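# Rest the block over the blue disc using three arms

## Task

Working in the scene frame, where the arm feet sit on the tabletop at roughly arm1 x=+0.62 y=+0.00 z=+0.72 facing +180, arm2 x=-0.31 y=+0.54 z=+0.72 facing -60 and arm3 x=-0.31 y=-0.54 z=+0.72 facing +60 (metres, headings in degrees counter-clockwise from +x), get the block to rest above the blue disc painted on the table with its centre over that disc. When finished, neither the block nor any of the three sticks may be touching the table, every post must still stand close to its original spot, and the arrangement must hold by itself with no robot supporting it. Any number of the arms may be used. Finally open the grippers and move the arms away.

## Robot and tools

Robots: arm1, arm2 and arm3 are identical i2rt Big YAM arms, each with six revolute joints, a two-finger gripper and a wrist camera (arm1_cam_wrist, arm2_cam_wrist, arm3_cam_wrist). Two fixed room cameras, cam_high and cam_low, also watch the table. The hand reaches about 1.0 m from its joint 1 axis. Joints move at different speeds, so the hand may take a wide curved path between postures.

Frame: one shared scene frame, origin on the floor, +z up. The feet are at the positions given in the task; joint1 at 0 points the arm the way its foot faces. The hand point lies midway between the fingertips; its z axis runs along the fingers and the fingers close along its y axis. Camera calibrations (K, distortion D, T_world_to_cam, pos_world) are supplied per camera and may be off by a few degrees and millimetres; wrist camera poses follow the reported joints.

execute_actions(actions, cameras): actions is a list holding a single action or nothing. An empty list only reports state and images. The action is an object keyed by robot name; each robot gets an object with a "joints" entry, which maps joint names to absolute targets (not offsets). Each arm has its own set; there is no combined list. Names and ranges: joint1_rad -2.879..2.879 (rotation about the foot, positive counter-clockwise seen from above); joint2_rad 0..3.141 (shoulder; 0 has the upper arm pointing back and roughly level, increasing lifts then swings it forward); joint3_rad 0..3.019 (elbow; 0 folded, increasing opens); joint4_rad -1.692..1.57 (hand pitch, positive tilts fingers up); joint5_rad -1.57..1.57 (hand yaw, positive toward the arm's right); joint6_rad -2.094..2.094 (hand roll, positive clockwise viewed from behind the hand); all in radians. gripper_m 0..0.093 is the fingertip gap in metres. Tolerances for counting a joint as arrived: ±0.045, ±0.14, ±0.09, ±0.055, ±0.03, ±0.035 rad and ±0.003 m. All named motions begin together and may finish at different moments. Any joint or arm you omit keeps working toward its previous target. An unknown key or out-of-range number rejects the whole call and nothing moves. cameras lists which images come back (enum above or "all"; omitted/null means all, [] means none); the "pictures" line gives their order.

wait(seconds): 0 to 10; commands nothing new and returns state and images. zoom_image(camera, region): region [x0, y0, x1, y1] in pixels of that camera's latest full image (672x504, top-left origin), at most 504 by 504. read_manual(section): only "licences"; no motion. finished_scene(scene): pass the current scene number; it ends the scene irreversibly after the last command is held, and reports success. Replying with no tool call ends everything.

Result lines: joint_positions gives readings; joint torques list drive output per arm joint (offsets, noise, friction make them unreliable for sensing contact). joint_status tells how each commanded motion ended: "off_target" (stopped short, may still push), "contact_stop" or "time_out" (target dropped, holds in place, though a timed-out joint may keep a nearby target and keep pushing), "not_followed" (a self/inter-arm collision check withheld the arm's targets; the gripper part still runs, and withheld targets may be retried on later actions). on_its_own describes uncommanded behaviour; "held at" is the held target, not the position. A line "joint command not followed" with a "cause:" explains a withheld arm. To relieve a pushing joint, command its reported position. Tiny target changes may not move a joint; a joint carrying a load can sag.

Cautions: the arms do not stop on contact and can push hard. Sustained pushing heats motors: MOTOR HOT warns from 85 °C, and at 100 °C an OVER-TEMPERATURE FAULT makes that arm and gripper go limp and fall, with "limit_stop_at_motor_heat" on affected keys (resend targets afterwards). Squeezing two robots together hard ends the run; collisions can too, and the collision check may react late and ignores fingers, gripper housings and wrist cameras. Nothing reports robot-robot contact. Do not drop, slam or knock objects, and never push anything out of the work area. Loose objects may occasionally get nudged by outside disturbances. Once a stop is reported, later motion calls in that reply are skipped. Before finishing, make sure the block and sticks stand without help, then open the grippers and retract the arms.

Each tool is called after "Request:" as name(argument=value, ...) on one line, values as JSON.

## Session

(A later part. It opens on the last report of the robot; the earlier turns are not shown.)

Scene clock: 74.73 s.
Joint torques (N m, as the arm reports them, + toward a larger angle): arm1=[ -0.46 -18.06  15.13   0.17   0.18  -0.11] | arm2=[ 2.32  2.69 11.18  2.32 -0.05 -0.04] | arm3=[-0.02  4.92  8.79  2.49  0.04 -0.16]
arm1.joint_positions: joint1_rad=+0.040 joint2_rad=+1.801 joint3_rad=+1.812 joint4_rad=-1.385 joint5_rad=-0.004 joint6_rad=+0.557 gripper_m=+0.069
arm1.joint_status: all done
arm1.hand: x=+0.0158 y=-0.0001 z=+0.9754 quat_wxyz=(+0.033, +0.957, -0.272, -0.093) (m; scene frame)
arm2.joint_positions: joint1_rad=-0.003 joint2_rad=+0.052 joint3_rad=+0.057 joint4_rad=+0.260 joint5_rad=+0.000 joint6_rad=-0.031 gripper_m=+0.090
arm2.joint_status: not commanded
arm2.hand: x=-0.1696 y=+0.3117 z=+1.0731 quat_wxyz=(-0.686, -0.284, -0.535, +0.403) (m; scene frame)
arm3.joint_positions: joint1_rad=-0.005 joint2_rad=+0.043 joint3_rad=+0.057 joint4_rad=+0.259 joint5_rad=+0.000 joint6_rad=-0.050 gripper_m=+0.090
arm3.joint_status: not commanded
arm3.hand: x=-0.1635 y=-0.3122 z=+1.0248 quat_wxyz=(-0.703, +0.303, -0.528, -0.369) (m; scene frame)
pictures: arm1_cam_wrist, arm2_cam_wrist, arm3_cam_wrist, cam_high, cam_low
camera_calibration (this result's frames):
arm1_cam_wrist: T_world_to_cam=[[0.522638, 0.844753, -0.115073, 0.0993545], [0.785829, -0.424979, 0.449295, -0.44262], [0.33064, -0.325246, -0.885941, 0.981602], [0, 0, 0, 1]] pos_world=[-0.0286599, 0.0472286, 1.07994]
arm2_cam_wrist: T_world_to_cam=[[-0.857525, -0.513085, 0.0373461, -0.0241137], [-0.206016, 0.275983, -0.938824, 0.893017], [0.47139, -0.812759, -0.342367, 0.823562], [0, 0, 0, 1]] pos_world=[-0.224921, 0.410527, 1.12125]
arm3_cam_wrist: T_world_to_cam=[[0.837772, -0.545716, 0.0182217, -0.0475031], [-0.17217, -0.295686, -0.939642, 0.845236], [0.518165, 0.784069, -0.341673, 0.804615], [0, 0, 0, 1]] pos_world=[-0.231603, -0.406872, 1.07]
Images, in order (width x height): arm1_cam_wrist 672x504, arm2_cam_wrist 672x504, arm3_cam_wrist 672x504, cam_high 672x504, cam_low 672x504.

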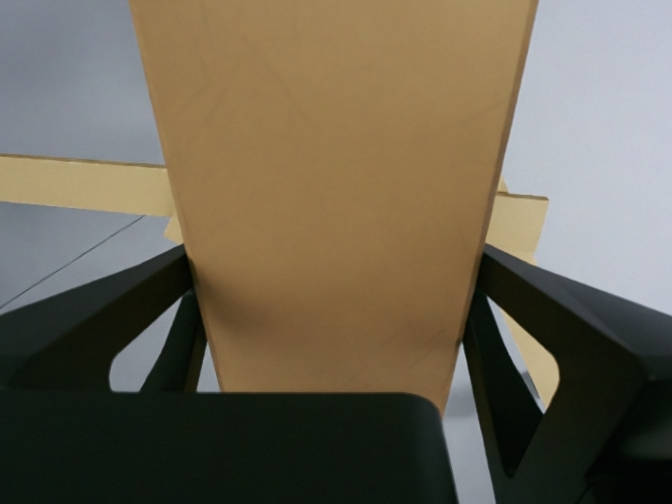

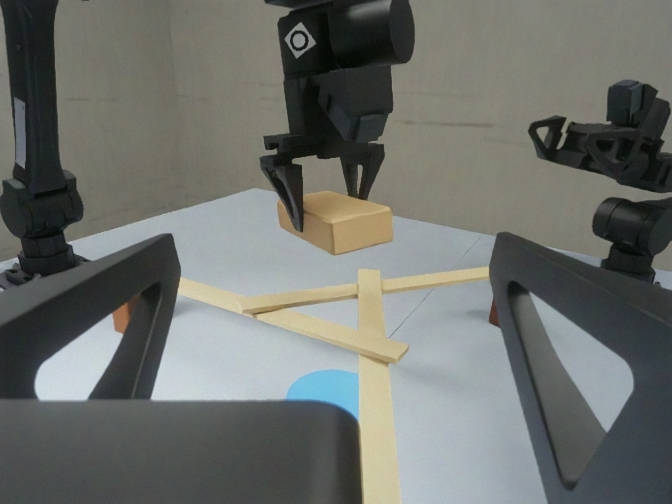

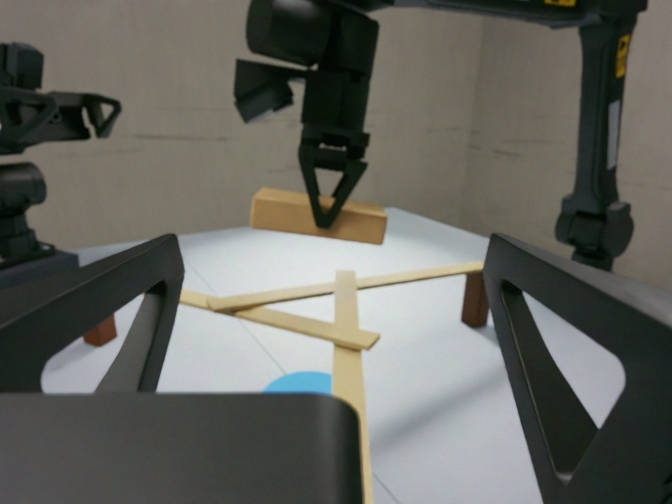

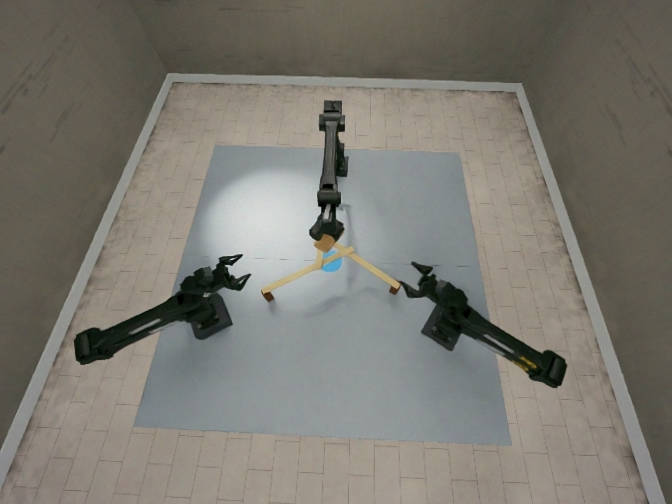

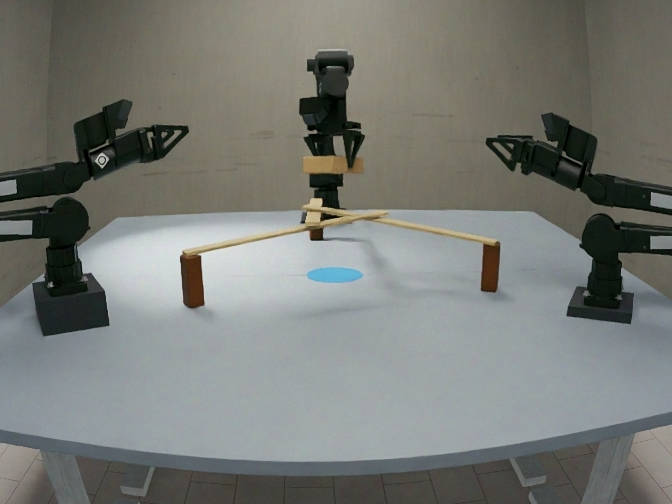

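Request:
execute_actions(actions=[{"arm1": {"joints": {"joint1_rad": 0.021, "joint2_rad": 1.885, "joint3_rad": 1.880}}}])

Request:
zoom_image(camera="arm3_cam_wrist", region=[180, 170, 480, 400])

Request:
zoom_image(camera="arm2_cam_wrist", region=[180, 170, 480, 400])

Request:
zoom_image(camera="cam_low", region=[275, 140, 415, 290])

Scene clock: 80.47 s.
Joint torques (N m, as the arm reports them, + toward a larger angle): arm1=[ -0.74 -18.76  15.96   0.09   0.17  -0.11] | arm2=[ 1.85  2.41 11.05  2.34 -0.01 -0.02] | arm3=[ 0.07  4.99  8.89  2.45  0.05 -0.18]
arm1.joint_positions: joint1_rad=+0.033 joint2_rad=+1.889 joint3_rad=+1.832 joint4_rad=-1.387 joint5_rad=-0.004 joint6_rad=+0.557 gripper_m=+0.069
arm1.joint_status: all done
arm1.hand: x=+0.0029 y=+0.0039 z=+0.9318 quat_wxyz=(+0.023, +0.959, -0.276, -0.059) (m; scene frame)
arm2.joint_positions: joint1_rad=-0.003 joint2_rad=+0.052 joint3_rad=+0.057 joint4_rad=+0.260 joint5_rad=+0.000 joint6_rad=-0.031 gripper_m=+0.090
arm2.joint_status: not commanded
arm2.hand: x=-0.1696 y=+0.3117 z=+1.0731 quat_wxyz=(-0.686, -0.284, -0.535, +0.403) (m; scene frame)
arm3.joint_positions: joint1_rad=-0.005 joint2_rad=+0.043 joint3_rad=+0.057 joint4_rad=+0.259 joint5_rad=+0.000 joint6_rad=-0.050 gripper_m=+0.090
arm3.joint_status: not commanded
arm3.hand: x=-0.1635 y=-0.3122 z=+1.0248 quat_wxyz=(-0.703, +0.303, -0.528, -0.369) (m; scene frame)
pictures: arm1_cam_wrist, arm2_cam_wrist, arm3_cam_wrist, cam_high, cam_low
camera_calibration (this result's frames):
arm1_cam_wrist: T_world_to_cam=[[0.535001, 0.841232, -0.0781239, 0.0632207], [0.749703, -0.430081, 0.502968, -0.460994], [0.389513, -0.327658, -0.860767, 0.924919], [0, 0, 0, 1]] pos_world=[-0.048482, 0.0516086, 1.03294]
arm2_cam_wrist: T_world_to_cam=[[-0.857525, -0.513085, 0.0373461, -0.0241137], [-0.206016, 0.275983, -0.938824, 0.893017], [0.47139, -0.812759, -0.342367, 0.823562], [0, 0, 0, 1]] pos_world=[-0.224921, 0.410527, 1.12125]
arm3_cam_wrist: T_world_to_cam=[[0.837772, -0.545716, 0.0182217, -0.0475031], [-0.17217, -0.295686, -0.939642, 0.845236], [0.518165, 0.784069, -0.341673, 0.804615], [0, 0, 0, 1]] pos_world=[-0.231603, -0.406872, 1.07]
Images, in order (width x height): arm1_cam_wrist 672x504, arm2_cam_wrist 672x504, arm3_cam_wrist 672x504, cam_high 672x504, cam_low 672x504.

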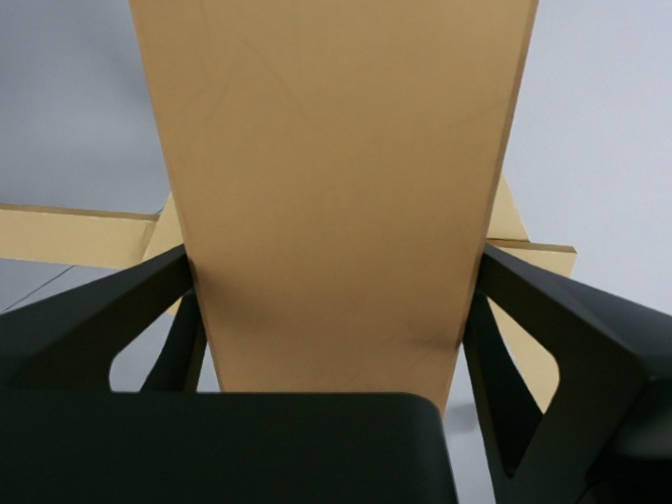

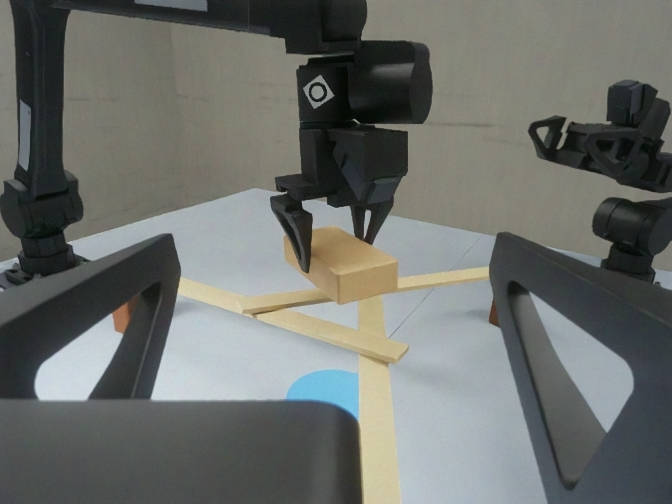

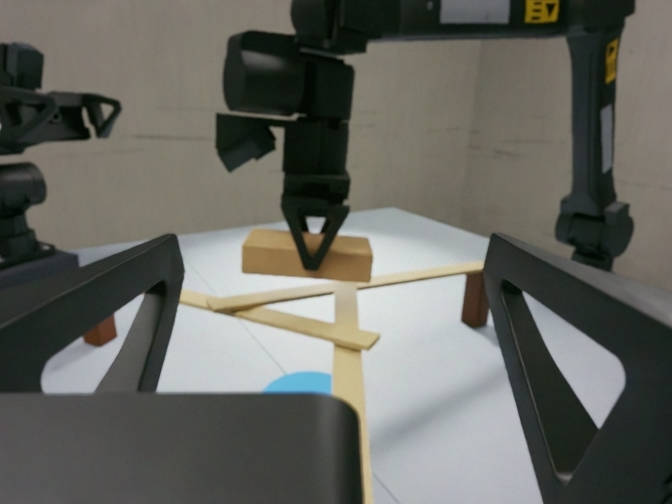

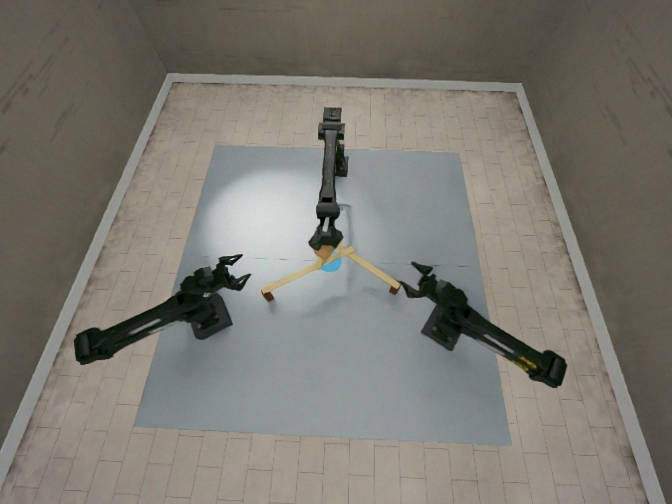

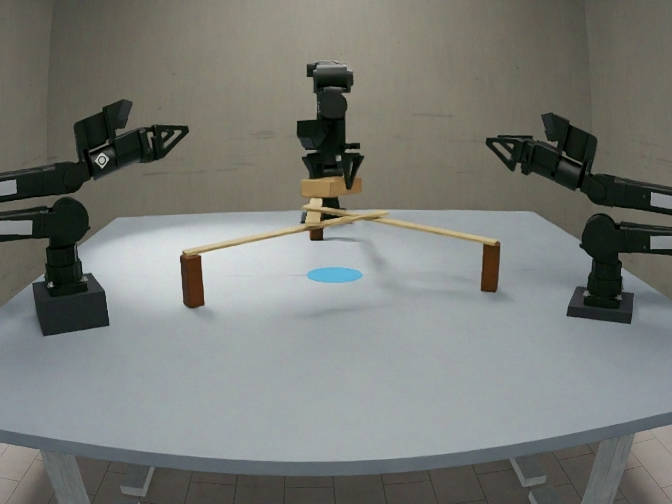

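Region (180, 170, 480, 400) of arm3_cam_wrist's 672x504 image, scaled by 1.680, with more detail than that image has; it fills the top 386 rows of this view, and the rest is white.

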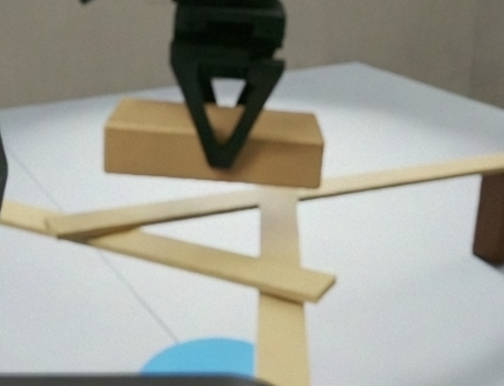

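Region (180, 170, 480, 400) of arm2_cam_wrist's 672x504 image, scaled by 1.680, with more detail than that image has; it fills the top 386 rows of this view, and the rest is white.

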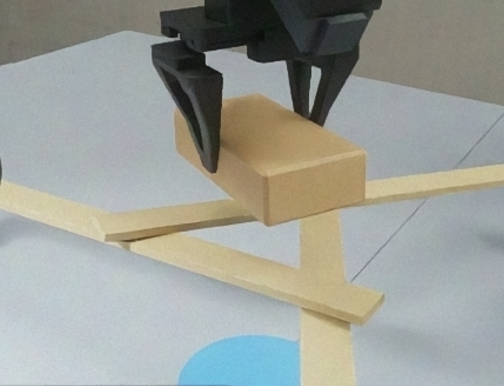

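Region (275, 140, 415, 290) of cam_low's 672x504 image, scaled by 3.360, with more detail than that image has; it fills the left 470 columns of this view, and the rest is white.

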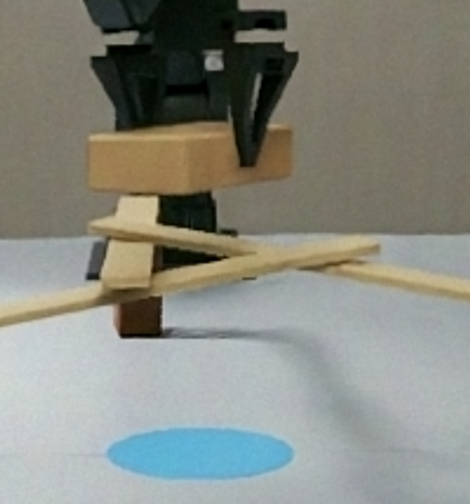

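Request:
execute_actions(actions=[{"arm1": {"joints": {"joint2_rad": 1.945}}}], cameras=["arm1_cam_wrist", "arm2_cam_wrist", "arm3_cam_wrist", "cam_low"])

Request:
zoom_image(camera="arm3_cam_wrist", region=[190, 230, 400, 370])

Request:
zoom_image(camera="arm2_cam_wrist", region=[220, 230, 430, 370])

Request:
zoom_image(camera="cam_low", region=[285, 175, 405, 245])

Scene clock: 82.47 s.
Joint torques (N m, as the arm reports them, + toward a larger angle): arm1=[ -0.69 -18.66  15.72   0.01   0.18  -0.11] | arm2=[ 2.23  2.43 11.02  2.28 -0.02 -0.02] | arm3=[-0.07  4.83  8.84  2.45  0.04 -0.15]
arm1.joint_positions: joint1_rad=+0.033 joint2_rad=+1.940 joint3_rad=+1.832 joint4_rad=-1.387 joint5_rad=-0.004 joint6_rad=+0.557 gripper_m=+0.069
arm1.joint_status: all done
arm1.hand: x=-0.0001 y=+0.0037 z=+0.9013 quat_wxyz=(+0.016, +0.960, -0.276, -0.035) (m; scene frame)
arm2.joint_positions: joint1_rad=-0.003 joint2_rad=+0.052 joint3_rad=+0.057 joint4_rad=+0.260 joint5_rad=+0.000 joint6_rad=-0.031 gripper_m=+0.090
arm2.joint_status: not commanded
arm2.hand: x=-0.1696 y=+0.3117 z=+1.0731 quat_wxyz=(-0.686, -0.284, -0.535, +0.403) (m; scene frame)
arm3.joint_positions: joint1_rad=-0.005 joint2_rad=+0.043 joint3_rad=+0.057 joint4_rad=+0.259 joint5_rad=+0.000 joint6_rad=-0.050 gripper_m=+0.090
arm3.joint_status: not commanded
arm3.hand: x=-0.1635 y=-0.3122 z=+1.0248 quat_wxyz=(-0.703, +0.303, -0.528, -0.369) (m; scene frame)
pictures: arm1_cam_wrist, arm2_cam_wrist, arm3_cam_wrist, cam_low
camera_calibration (this result's frames):
arm1_cam_wrist: T_world_to_cam=[[0.537933, 0.841452, -0.0508615, 0.0380428], [0.723209, -0.429659, 0.540705, -0.477572], [0.433124, -0.327646, -0.839674, 0.880711], [0, 0, 0, 1]] pos_world=[-0.0565366, 0.0513575, 0.99967]
arm2_cam_wrist: T_world_to_cam=[[-0.857525, -0.513085, 0.0373461, -0.0241137], [-0.206016, 0.275983, -0.938824, 0.893017], [0.47139, -0.812759, -0.342367, 0.823562], [0, 0, 0, 1]] pos_world=[-0.224921, 0.410527, 1.12125]
arm3_cam_wrist: T_world_to_cam=[[0.837772, -0.545716, 0.0182217, -0.0475031], [-0.17217, -0.295686, -0.939642, 0.845236], [0.518165, 0.784069, -0.341673, 0.804615], [0, 0, 0, 1]] pos_world=[-0.231603, -0.406872, 1.07]
Images, in order (width x height): arm1_cam_wrist 672x504, arm2_cam_wrist 672x504, arm3_cam_wrist 672x504, cam_low 672x504.

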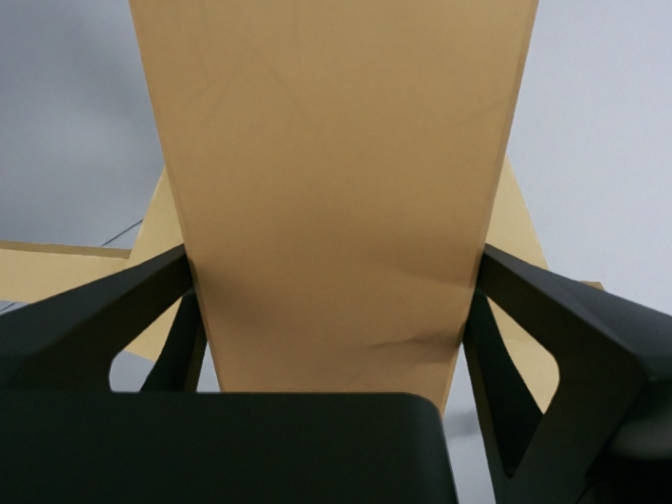

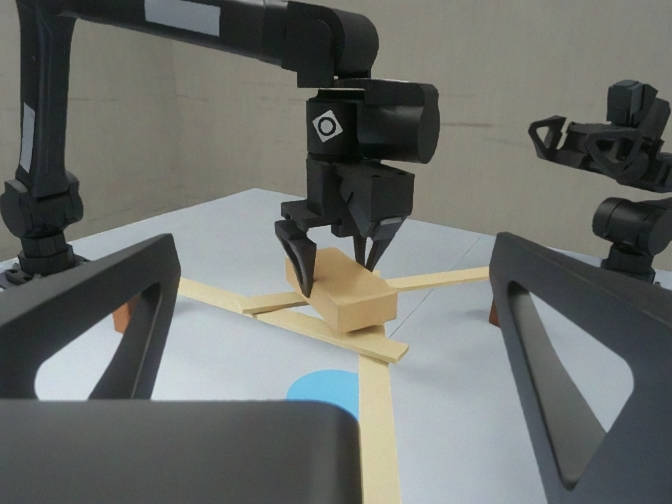

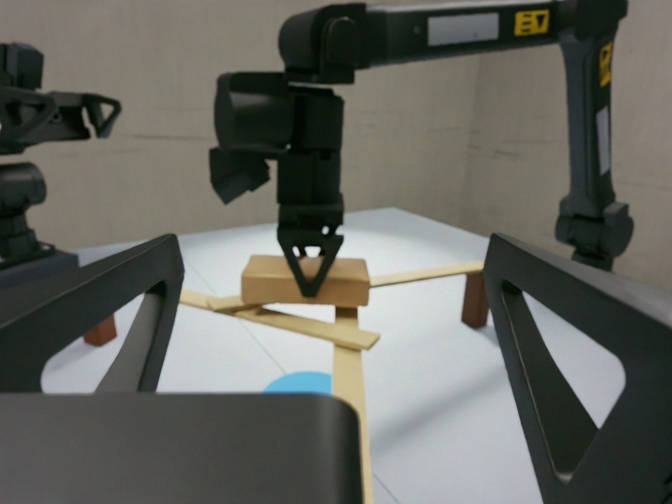

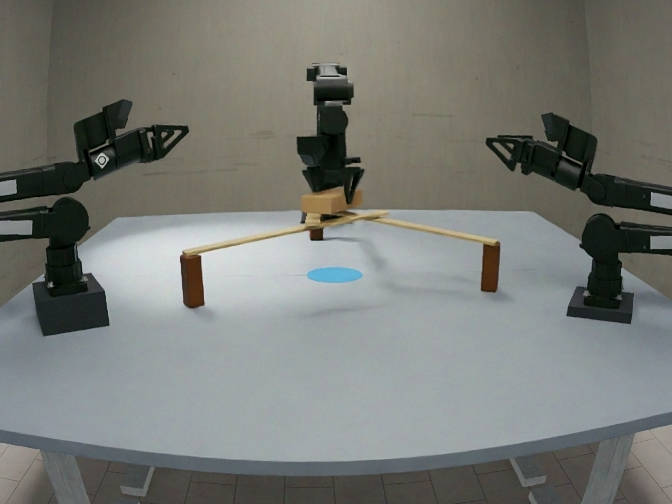

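Region (190, 230, 400, 370) of arm3_cam_wrist's 672x504 image, scaled by 2.400, with more detail than that image has.

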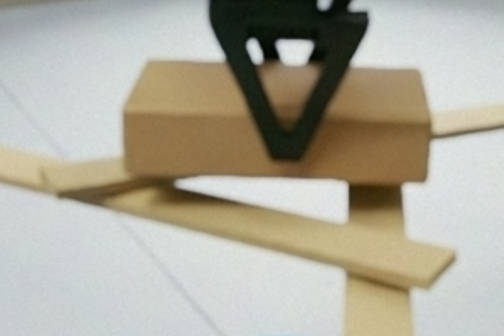

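Region (220, 230, 430, 370) of arm2_cam_wrist's 672x504 image, scaled by 2.400, with more detail than that image has.

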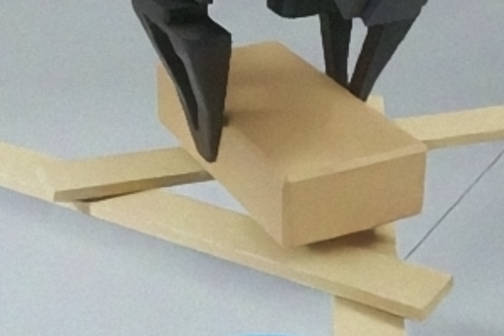

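Region (285, 175, 405, 245) of cam_low's 672x504 image, scaled by 4.200, with more detail than that image has; it fills the top 294 rows of this view, and the rest is white.

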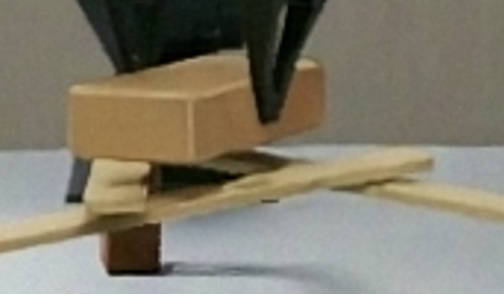

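Request:
execute_actions(actions=[{"arm1": {"joints": {"joint2_rad": 1.975}}}], cameras=["arm2_cam_wrist", "arm3_cam_wrist", "cam_low"])

Request:
zoom_image(camera="arm3_cam_wrist", region=[190, 230, 400, 370])

Request:
zoom_image(camera="arm2_cam_wrist", region=[220, 230, 430, 370])

Request:
zoom_image(camera="cam_low", region=[285, 175, 405, 245])

Scene clock: 83.87 s.
Joint torques (N m, as the arm reports them, + toward a larger angle): arm1=[ -0.78 -18.06  15.68  -0.03   0.15  -0.11] | arm2=[ 2.66  2.68 11.04  2.19 -0.01  0.01] | arm3=[-0.16  4.87  8.79  2.44  0.05 -0.17]
arm1.joint_positions: joint1_rad=+0.033 joint2_rad=+1.959 joint3_rad=+1.832 joint4_rad=-1.387 joint5_rad=-0.003 joint6_rad=+0.557 gripper_m=+0.069
arm1.joint_status: all done
arm1.hand: x=-0.0007 y=+0.0037 z=+0.8901 quat_wxyz=(+0.013, +0.961, -0.277, -0.026) (m; scene frame)
arm2.joint_positions: joint1_rad=-0.003 joint2_rad=+0.052 joint3_rad=+0.057 joint4_rad=+0.260 joint5_rad=+0.000 joint6_rad=-0.031 gripper_m=+0.090
arm2.joint_status: not commanded
arm2.hand: x=-0.1696 y=+0.3117 z=+1.0731 quat_wxyz=(-0.686, -0.284, -0.535, +0.403) (m; scene frame)
arm3.joint_positions: joint1_rad=-0.005 joint2_rad=+0.043 joint3_rad=+0.057 joint4_rad=+0.259 joint5_rad=+0.000 joint6_rad=-0.050 gripper_m=+0.090
arm3.joint_status: not commanded
arm3.hand: x=-0.1635 y=-0.3122 z=+1.0248 quat_wxyz=(-0.703, +0.303, -0.528, -0.369) (m; scene frame)
pictures: arm2_cam_wrist, arm3_cam_wrist, cam_low
camera_calibration (this result's frames):
arm2_cam_wrist: T_world_to_cam=[[-0.857525, -0.513085, 0.0373461, -0.0241137], [-0.206016, 0.275983, -0.938824, 0.893017], [0.47139, -0.812759, -0.342367, 0.823562], [0, 0, 0, 1]] pos_world=[-0.224921, 0.410527, 1.12125]
arm3_cam_wrist: T_world_to_cam=[[0.837772, -0.545716, 0.0182217, -0.0475031], [-0.17217, -0.295686, -0.939642, 0.845236], [0.518165, 0.784069, -0.341673, 0.804615], [0, 0, 0, 1]] pos_world=[-0.231603, -0.406872, 1.07]
Images, in order (width x height): arm2_cam_wrist 672x504, arm3_cam_wrist 672x504, cam_low 672x504.

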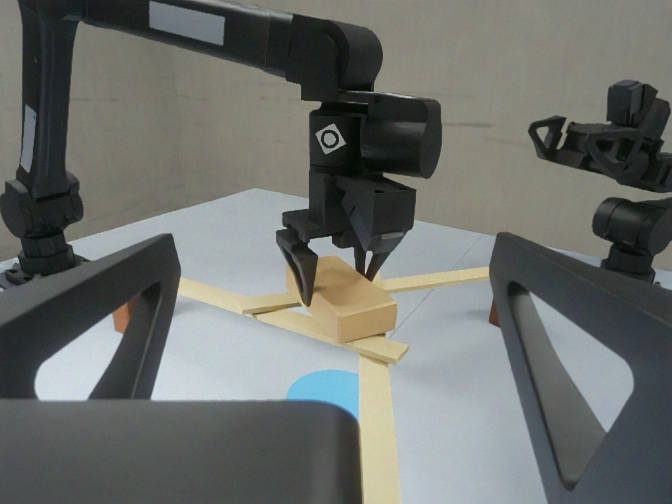

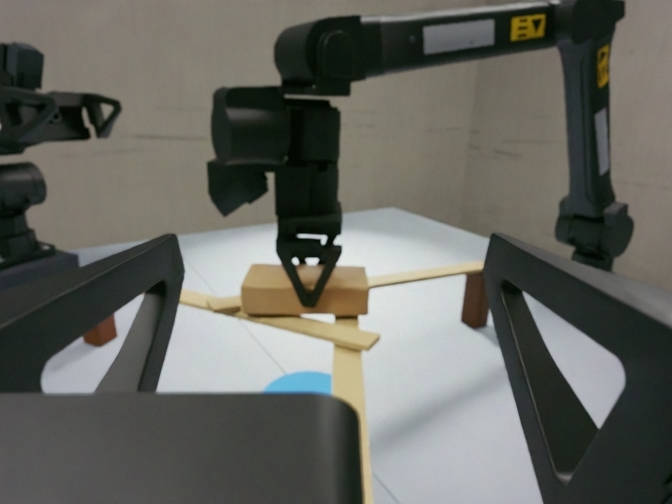

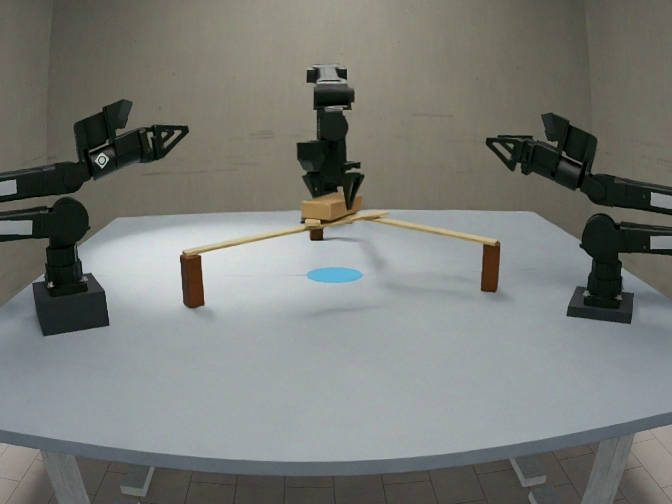

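Region (190, 230, 400, 370) of arm3_cam_wrist's 672x504 image, scaled by 2.400, with more detail than that image has.

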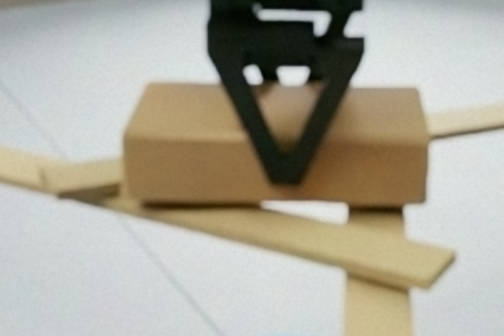

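Region (220, 230, 430, 370) of arm2_cam_wrist's 672x504 image, scaled by 2.400, with more detail than that image has.

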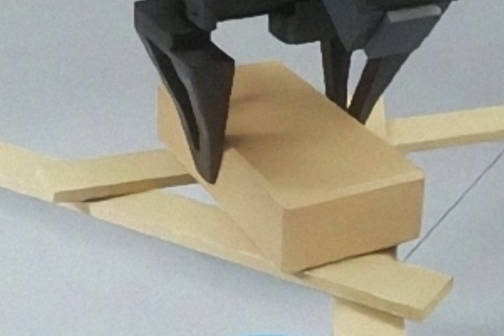

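Region (285, 175, 405, 245) of cam_low's 672x504 image, scaled by 4.200, with more detail than that image has; it fills the top 294 rows of this view, and the rest is white.

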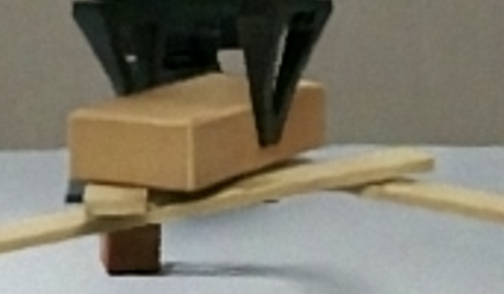

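Request:
execute_actions(actions=[{"arm1": {"joints": {"joint2_rad": 1.980}}}], cameras=["arm2_cam_wrist", "arm3_cam_wrist", "cam_low"])

Request:
zoom_image(camera="cam_low", region=[285, 175, 405, 245])

Request:
zoom_image(camera="arm3_cam_wrist", region=[190, 230, 400, 370])

Scene clock: 84.77 s.
Joint torques (N m, as the arm reports them, + toward a larger angle): arm1=[ -0.72 -17.75  15.66  -0.02   0.15  -0.11] | arm2=[ 1.99  2.37 11.11  2.46 -0.01  0.02] | arm3=[-0.21  4.94  8.86  2.48  0.03 -0.18]
arm1.joint_positions: joint1_rad=+0.033 joint2_rad=+1.959 joint3_rad=+1.832 joint4_rad=-1.387 joint5_rad=-0.003 joint6_rad=+0.557 gripper_m=+0.069
arm1.joint_status: all done
arm1.hand: x=-0.0007 y=+0.0037 z=+0.8901 quat_wxyz=(+0.013, +0.961, -0.277, -0.026) (m; scene frame)
arm2.joint_positions: joint1_rad=-0.003 joint2_rad=+0.052 joint3_rad=+0.057 joint4_rad=+0.260 joint5_rad=+0.000 joint6_rad=-0.031 gripper_m=+0.090
arm2.joint_status: not commanded
arm2.hand: x=-0.1696 y=+0.3117 z=+1.0731 quat_wxyz=(-0.686, -0.284, -0.535, +0.403) (m; scene frame)
arm3.joint_positions: joint1_rad=-0.005 joint2_rad=+0.043 joint3_rad=+0.057 joint4_rad=+0.259 joint5_rad=+0.000 joint6_rad=-0.050 gripper_m=+0.090
arm3.joint_status: not commanded
arm3.hand: x=-0.1635 y=-0.3122 z=+1.0248 quat_wxyz=(-0.703, +0.303, -0.528, -0.369) (m; scene frame)
pictures: arm2_cam_wrist, arm3_cam_wrist, cam_low
camera_calibration (this result's frames):
arm2_cam_wrist: T_world_to_cam=[[-0.857525, -0.513085, 0.0373461, -0.0241137], [-0.206016, 0.275983, -0.938824, 0.893017], [0.47139, -0.812759, -0.342367, 0.823562], [0, 0, 0, 1]] pos_world=[-0.224921, 0.410527, 1.12125]
arm3_cam_wrist: T_world_to_cam=[[0.837772, -0.545716, 0.0182217, -0.0475031], [-0.17217, -0.295686, -0.939642, 0.845236], [0.518165, 0.784069, -0.341673, 0.804615], [0, 0, 0, 1]] pos_world=[-0.231603, -0.406872, 1.07]
Images, in order (width x height): arm2_cam_wrist 672x504, arm3_cam_wrist 672x504, cam_low 672x504.

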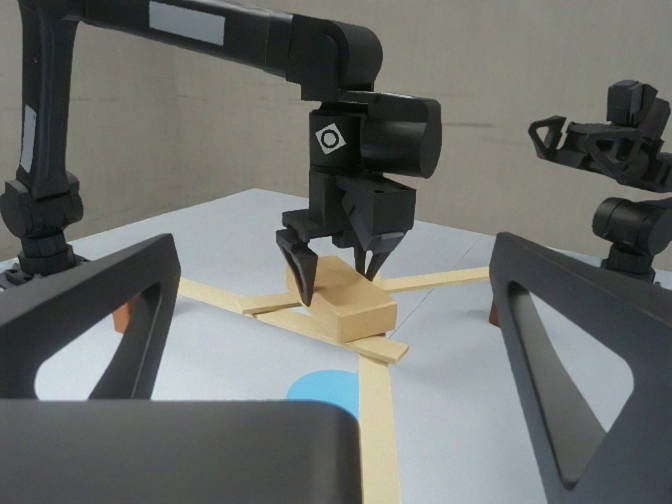

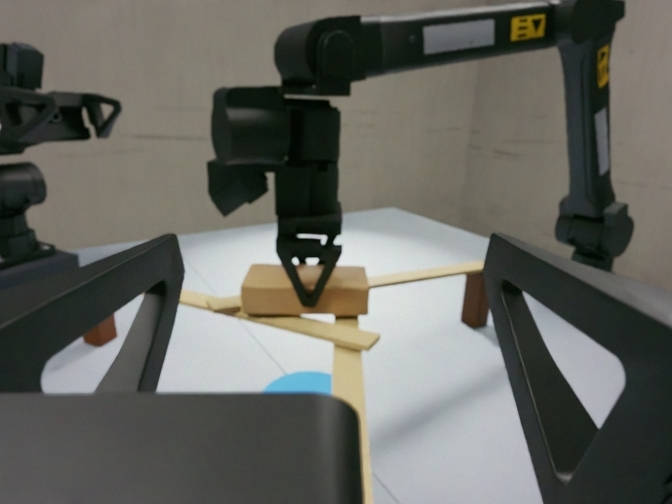

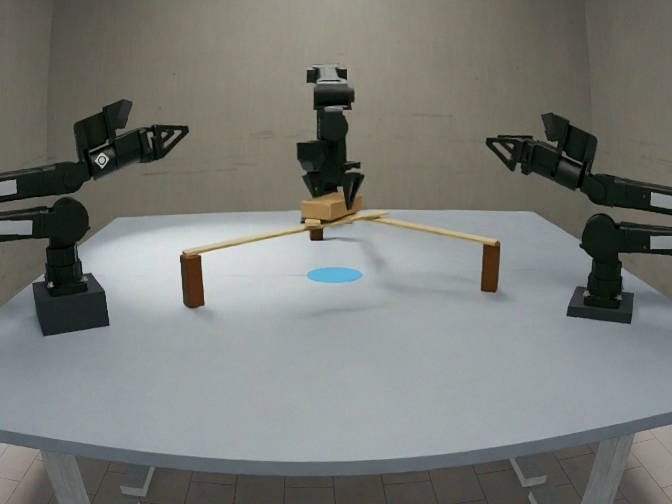

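Region (285, 175, 405, 245) of cam_low's 672x504 image, scaled by 4.200, with more detail than that image has; it fills the top 294 rows of this view, and the rest is white.

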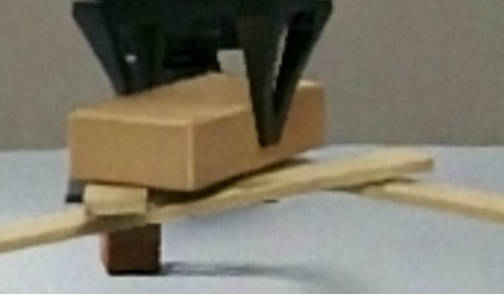

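Region (190, 230, 400, 370) of arm3_cam_wrist's 672x504 image, scaled by 2.400, with more detail than that image has.

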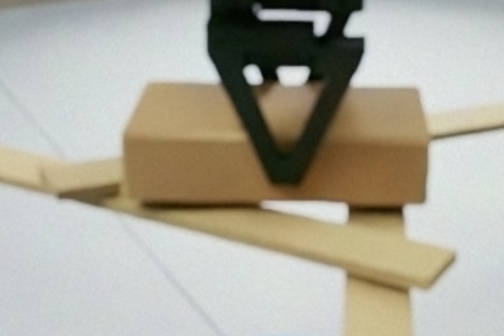

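Request:
execute_actions(actions=[{"arm1": {"joints": {"gripper_m": 0.092}}}])

Request:
zoom_image(camera="cam_low", region=[285, 175, 405, 245])

Request:
zoom_image(camera="arm3_cam_wrist", region=[190, 230, 400, 370])

Scene clock: 85.53 s.
Joint torques (N m, as the arm reports them, + toward a larger angle): arm1=[ -0.76 -17.55  15.73  -0.03   0.15  -0.1 ] | arm2=[ 2.07  1.95 11.22  2.26  0.   -0.01] | arm3=[-0.01  4.78  8.83  2.49  0.03 -0.17]
arm1.joint_positions: joint1_rad=+0.033 joint2_rad=+1.959 joint3_rad=+1.832 joint4_rad=-1.387 joint5_rad=-0.003 joint6_rad=+0.557 gripper_m=+0.092
arm1.joint_status: all done
arm1.hand: x=-0.0007 y=+0.0037 z=+0.8901 quat_wxyz=(+0.013, +0.961, -0.277, -0.026) (m; scene frame)
arm2.joint_positions: joint1_rad=-0.003 joint2_rad=+0.052 joint3_rad=+0.057 joint4_rad=+0.260 joint5_rad=+0.000 joint6_rad=-0.031 gripper_m=+0.090
arm2.joint_status: not commanded
arm2.hand: x=-0.1696 y=+0.3117 z=+1.0731 quat_wxyz=(-0.686, -0.284, -0.535, +0.403) (m; scene frame)
arm3.joint_positions: joint1_rad=-0.005 joint2_rad=+0.043 joint3_rad=+0.057 joint4_rad=+0.259 joint5_rad=+0.000 joint6_rad=-0.050 gripper_m=+0.090
arm3.joint_status: not commanded
arm3.hand: x=-0.1635 y=-0.3122 z=+1.0248 quat_wxyz=(-0.703, +0.303, -0.528, -0.369) (m; scene frame)
pictures: arm1_cam_wrist, arm2_cam_wrist, arm3_cam_wrist, cam_high, cam_low
camera_calibration (this result's frames):
arm1_cam_wrist: T_world_to_cam=[[0.538694, 0.841541, -0.0402173, 0.0283338], [0.713024, -0.429959, 0.553834, -0.482705], [0.448782, -0.327023, -0.831655, 0.864496], [0, 0, 0, 1]] pos_world=[-0.0590536, 0.0513228, 0.987441]
arm2_cam_wrist: T_world_to_cam=[[-0.857525, -0.513085, 0.0373461, -0.0241137], [-0.206016, 0.275983, -0.938824, 0.893017], [0.47139, -0.812759, -0.342367, 0.823562], [0, 0, 0, 1]] pos_world=[-0.224921, 0.410527, 1.12125]
arm3_cam_wrist: T_world_to_cam=[[0.837772, -0.545716, 0.0182217, -0.0475031], [-0.17217, -0.295686, -0.939642, 0.845236], [0.518165, 0.784069, -0.341673, 0.804615], [0, 0, 0, 1]] pos_world=[-0.231603, -0.406872, 1.07]
Images, in order (width x height): arm1_cam_wrist 672x504, arm2_cam_wrist 672x504, arm3_cam_wrist 672x504, cam_high 672x504, cam_low 672x504.

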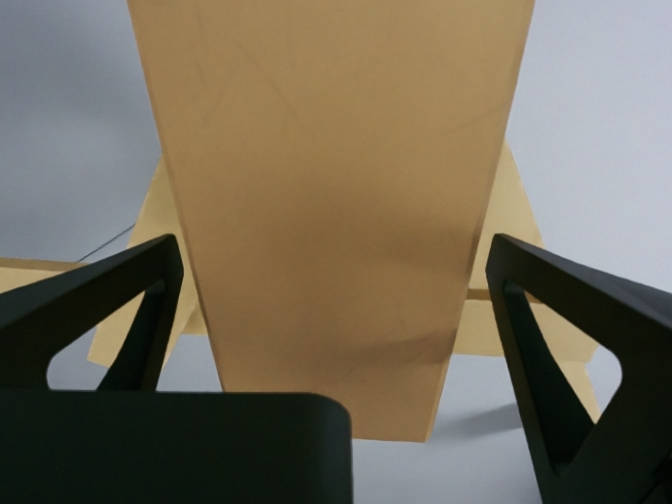

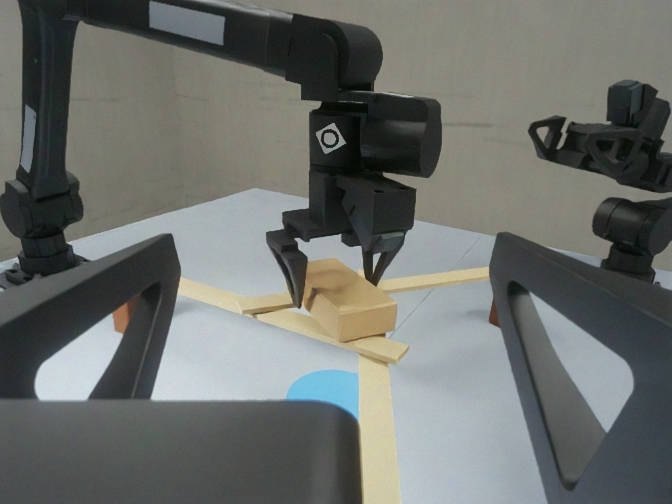

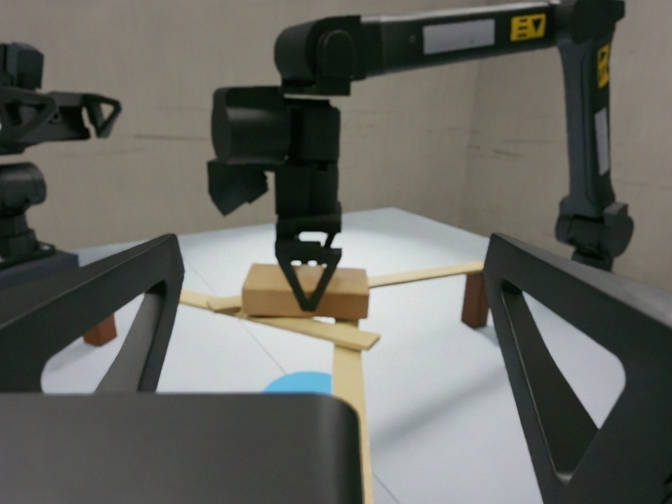

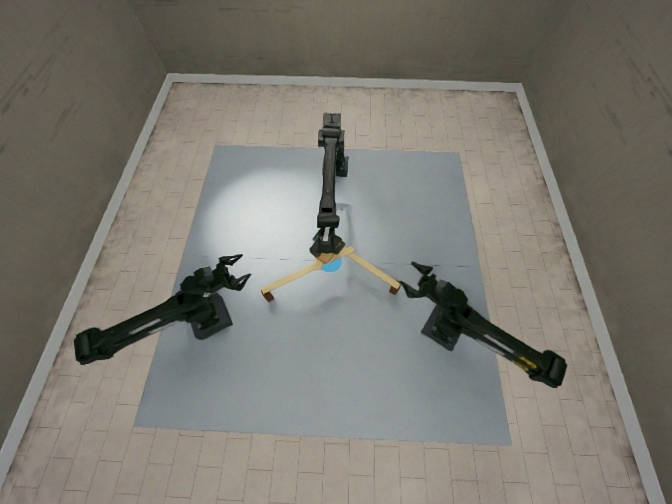

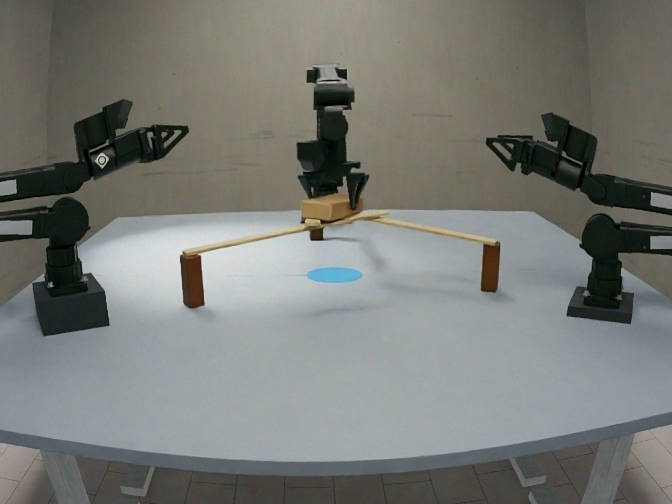

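Region (285, 175, 405, 245) of cam_low's 672x504 image, scaled by 4.200, with more detail than that image has; it fills the top 294 rows of this view, and the rest is white.

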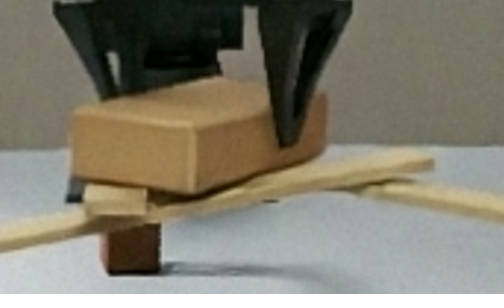

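Region (190, 230, 400, 370) of arm3_cam_wrist's 672x504 image, scaled by 2.400, with more detail than that image has.

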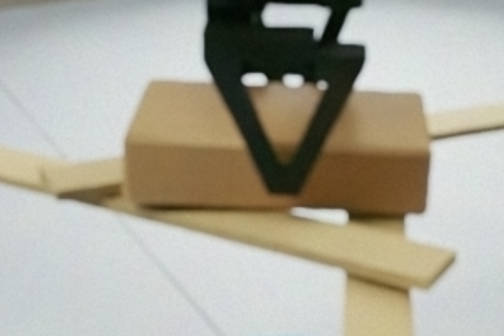

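Request:
execute_actions(actions=[{"arm1": {"joints": {"joint2_rad": 1.25}}}])

Request:
zoom_image(camera="cam_high", region=[250, 180, 420, 310])

Request:
zoom_image(camera="cam_low", region=[170, 170, 510, 310])

Scene clock: 87.80 s.
Joint torques (N m, as the arm reports them, + toward a larger angle): arm1=[-0.79 -8.14 10.48  1.21  0.14 -0.15] | arm2=[ 2.16  2.5  11.08  2.39 -0.02  0.01] | arm3=[-0.36  5.19  8.82  2.46  0.02 -0.15]
arm1.joint_positions: joint1_rad=+0.033 joint2_rad=+1.253 joint3_rad=+1.880 joint4_rad=-1.387 joint5_rad=-0.003 joint6_rad=+0.557 gripper_m=+0.092
arm1.joint_status: all done
arm1.hand: x=+0.1643 y=+0.0065 z=+1.2946 quat_wxyz=(+0.113, +0.883, -0.255, -0.378) (m; scene frame)
arm2.joint_positions: joint1_rad=-0.003 joint2_rad=+0.052 joint3_rad=+0.057 joint4_rad=+0.260 joint5_rad=+0.000 joint6_rad=-0.031 gripper_m=+0.090
arm2.joint_status: not commanded
arm2.hand: x=-0.1696 y=+0.3117 z=+1.0731 quat_wxyz=(-0.686, -0.284, -0.535, +0.403) (m; scene frame)
arm3.joint_positions: joint1_rad=-0.005 joint2_rad=+0.043 joint3_rad=+0.057 joint4_rad=+0.259 joint5_rad=+0.000 joint6_rad=-0.050 gripper_m=+0.090
arm3.joint_status: not commanded
arm3.hand: x=-0.1635 y=-0.3122 z=+1.0248 quat_wxyz=(-0.703, +0.303, -0.528, -0.369) (m; scene frame)
pictures: arm1_cam_wrist, arm2_cam_wrist, arm3_cam_wrist, cam_high, cam_low
camera_calibration (this result's frames):
arm1_cam_wrist: T_world_to_cam=[[0.370997, 0.839155, -0.397718, 0.443751], [0.895953, -0.436072, -0.084322, -0.0270386], [-0.244193, -0.325053, -0.913625, 1.34772], [0, 0, 0, 1]] pos_world=[0.188699, 0.0539144, 1.40552]
arm2_cam_wrist: T_world_to_cam=[[-0.857525, -0.513085, 0.0373461, -0.0241137], [-0.206016, 0.275983, -0.938824, 0.893017], [0.47139, -0.812759, -0.342367, 0.823562], [0, 0, 0, 1]] pos_world=[-0.224921, 0.410527, 1.12125]
arm3_cam_wrist: T_world_to_cam=[[0.837772, -0.545716, 0.0182217, -0.0475031], [-0.17217, -0.295686, -0.939642, 0.845236], [0.518165, 0.784069, -0.341673, 0.804615], [0, 0, 0, 1]] pos_world=[-0.231603, -0.406872, 1.07]
Images, in order (width x height): arm1_cam_wrist 672x504, arm2_cam_wrist 672x504, arm3_cam_wrist 672x504, cam_high 672x504, cam_low 672x504.

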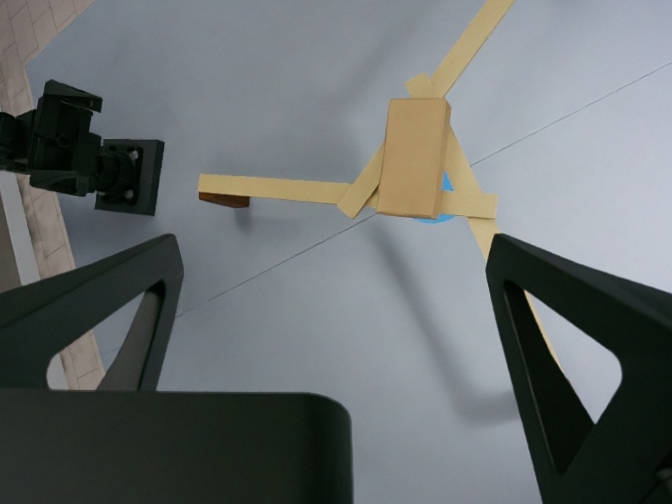

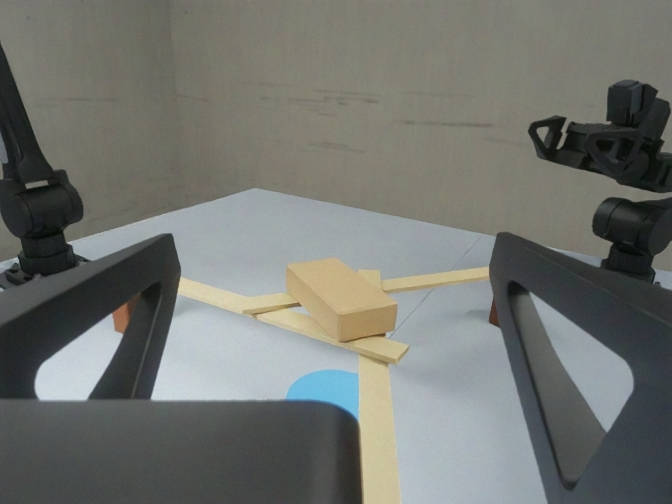

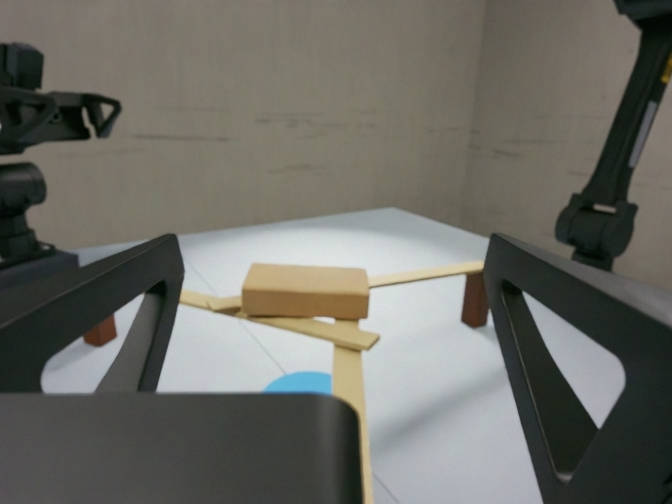

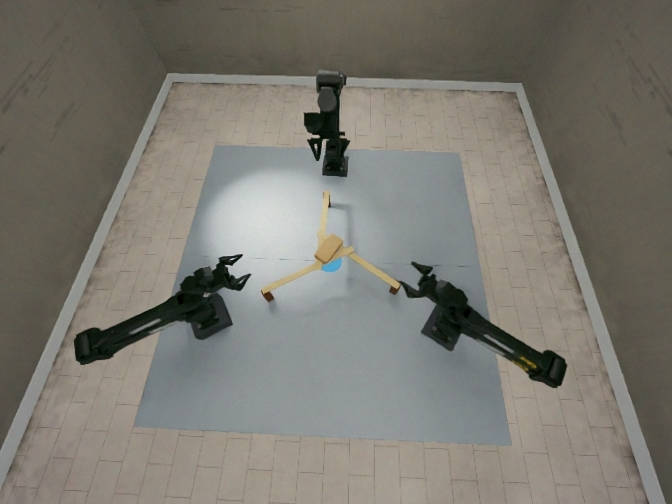

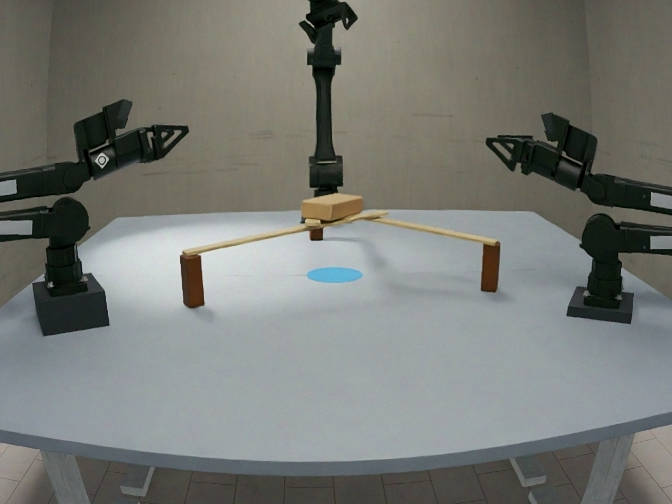

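Region (250, 180, 420, 310) of cam_high's 672x504 image, scaled by 2.965, with more detail than that image has; it fills the top 385 rows of this view, and the rest is white.

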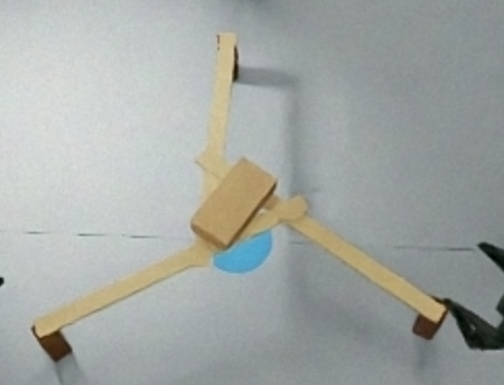

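Region (170, 170, 510, 310) of cam_low's 672x504 image, scaled by 1.482, with more detail than that image has; it fills the top 208 rows of this view, and the rest is white.

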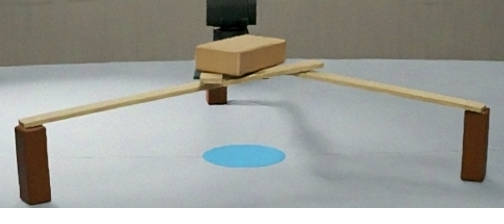

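The block is resting on the three sticks above the disc, and all three arms are clear of it.

Request:
finished_scene(scene=2)

The scene is finished: the task was done.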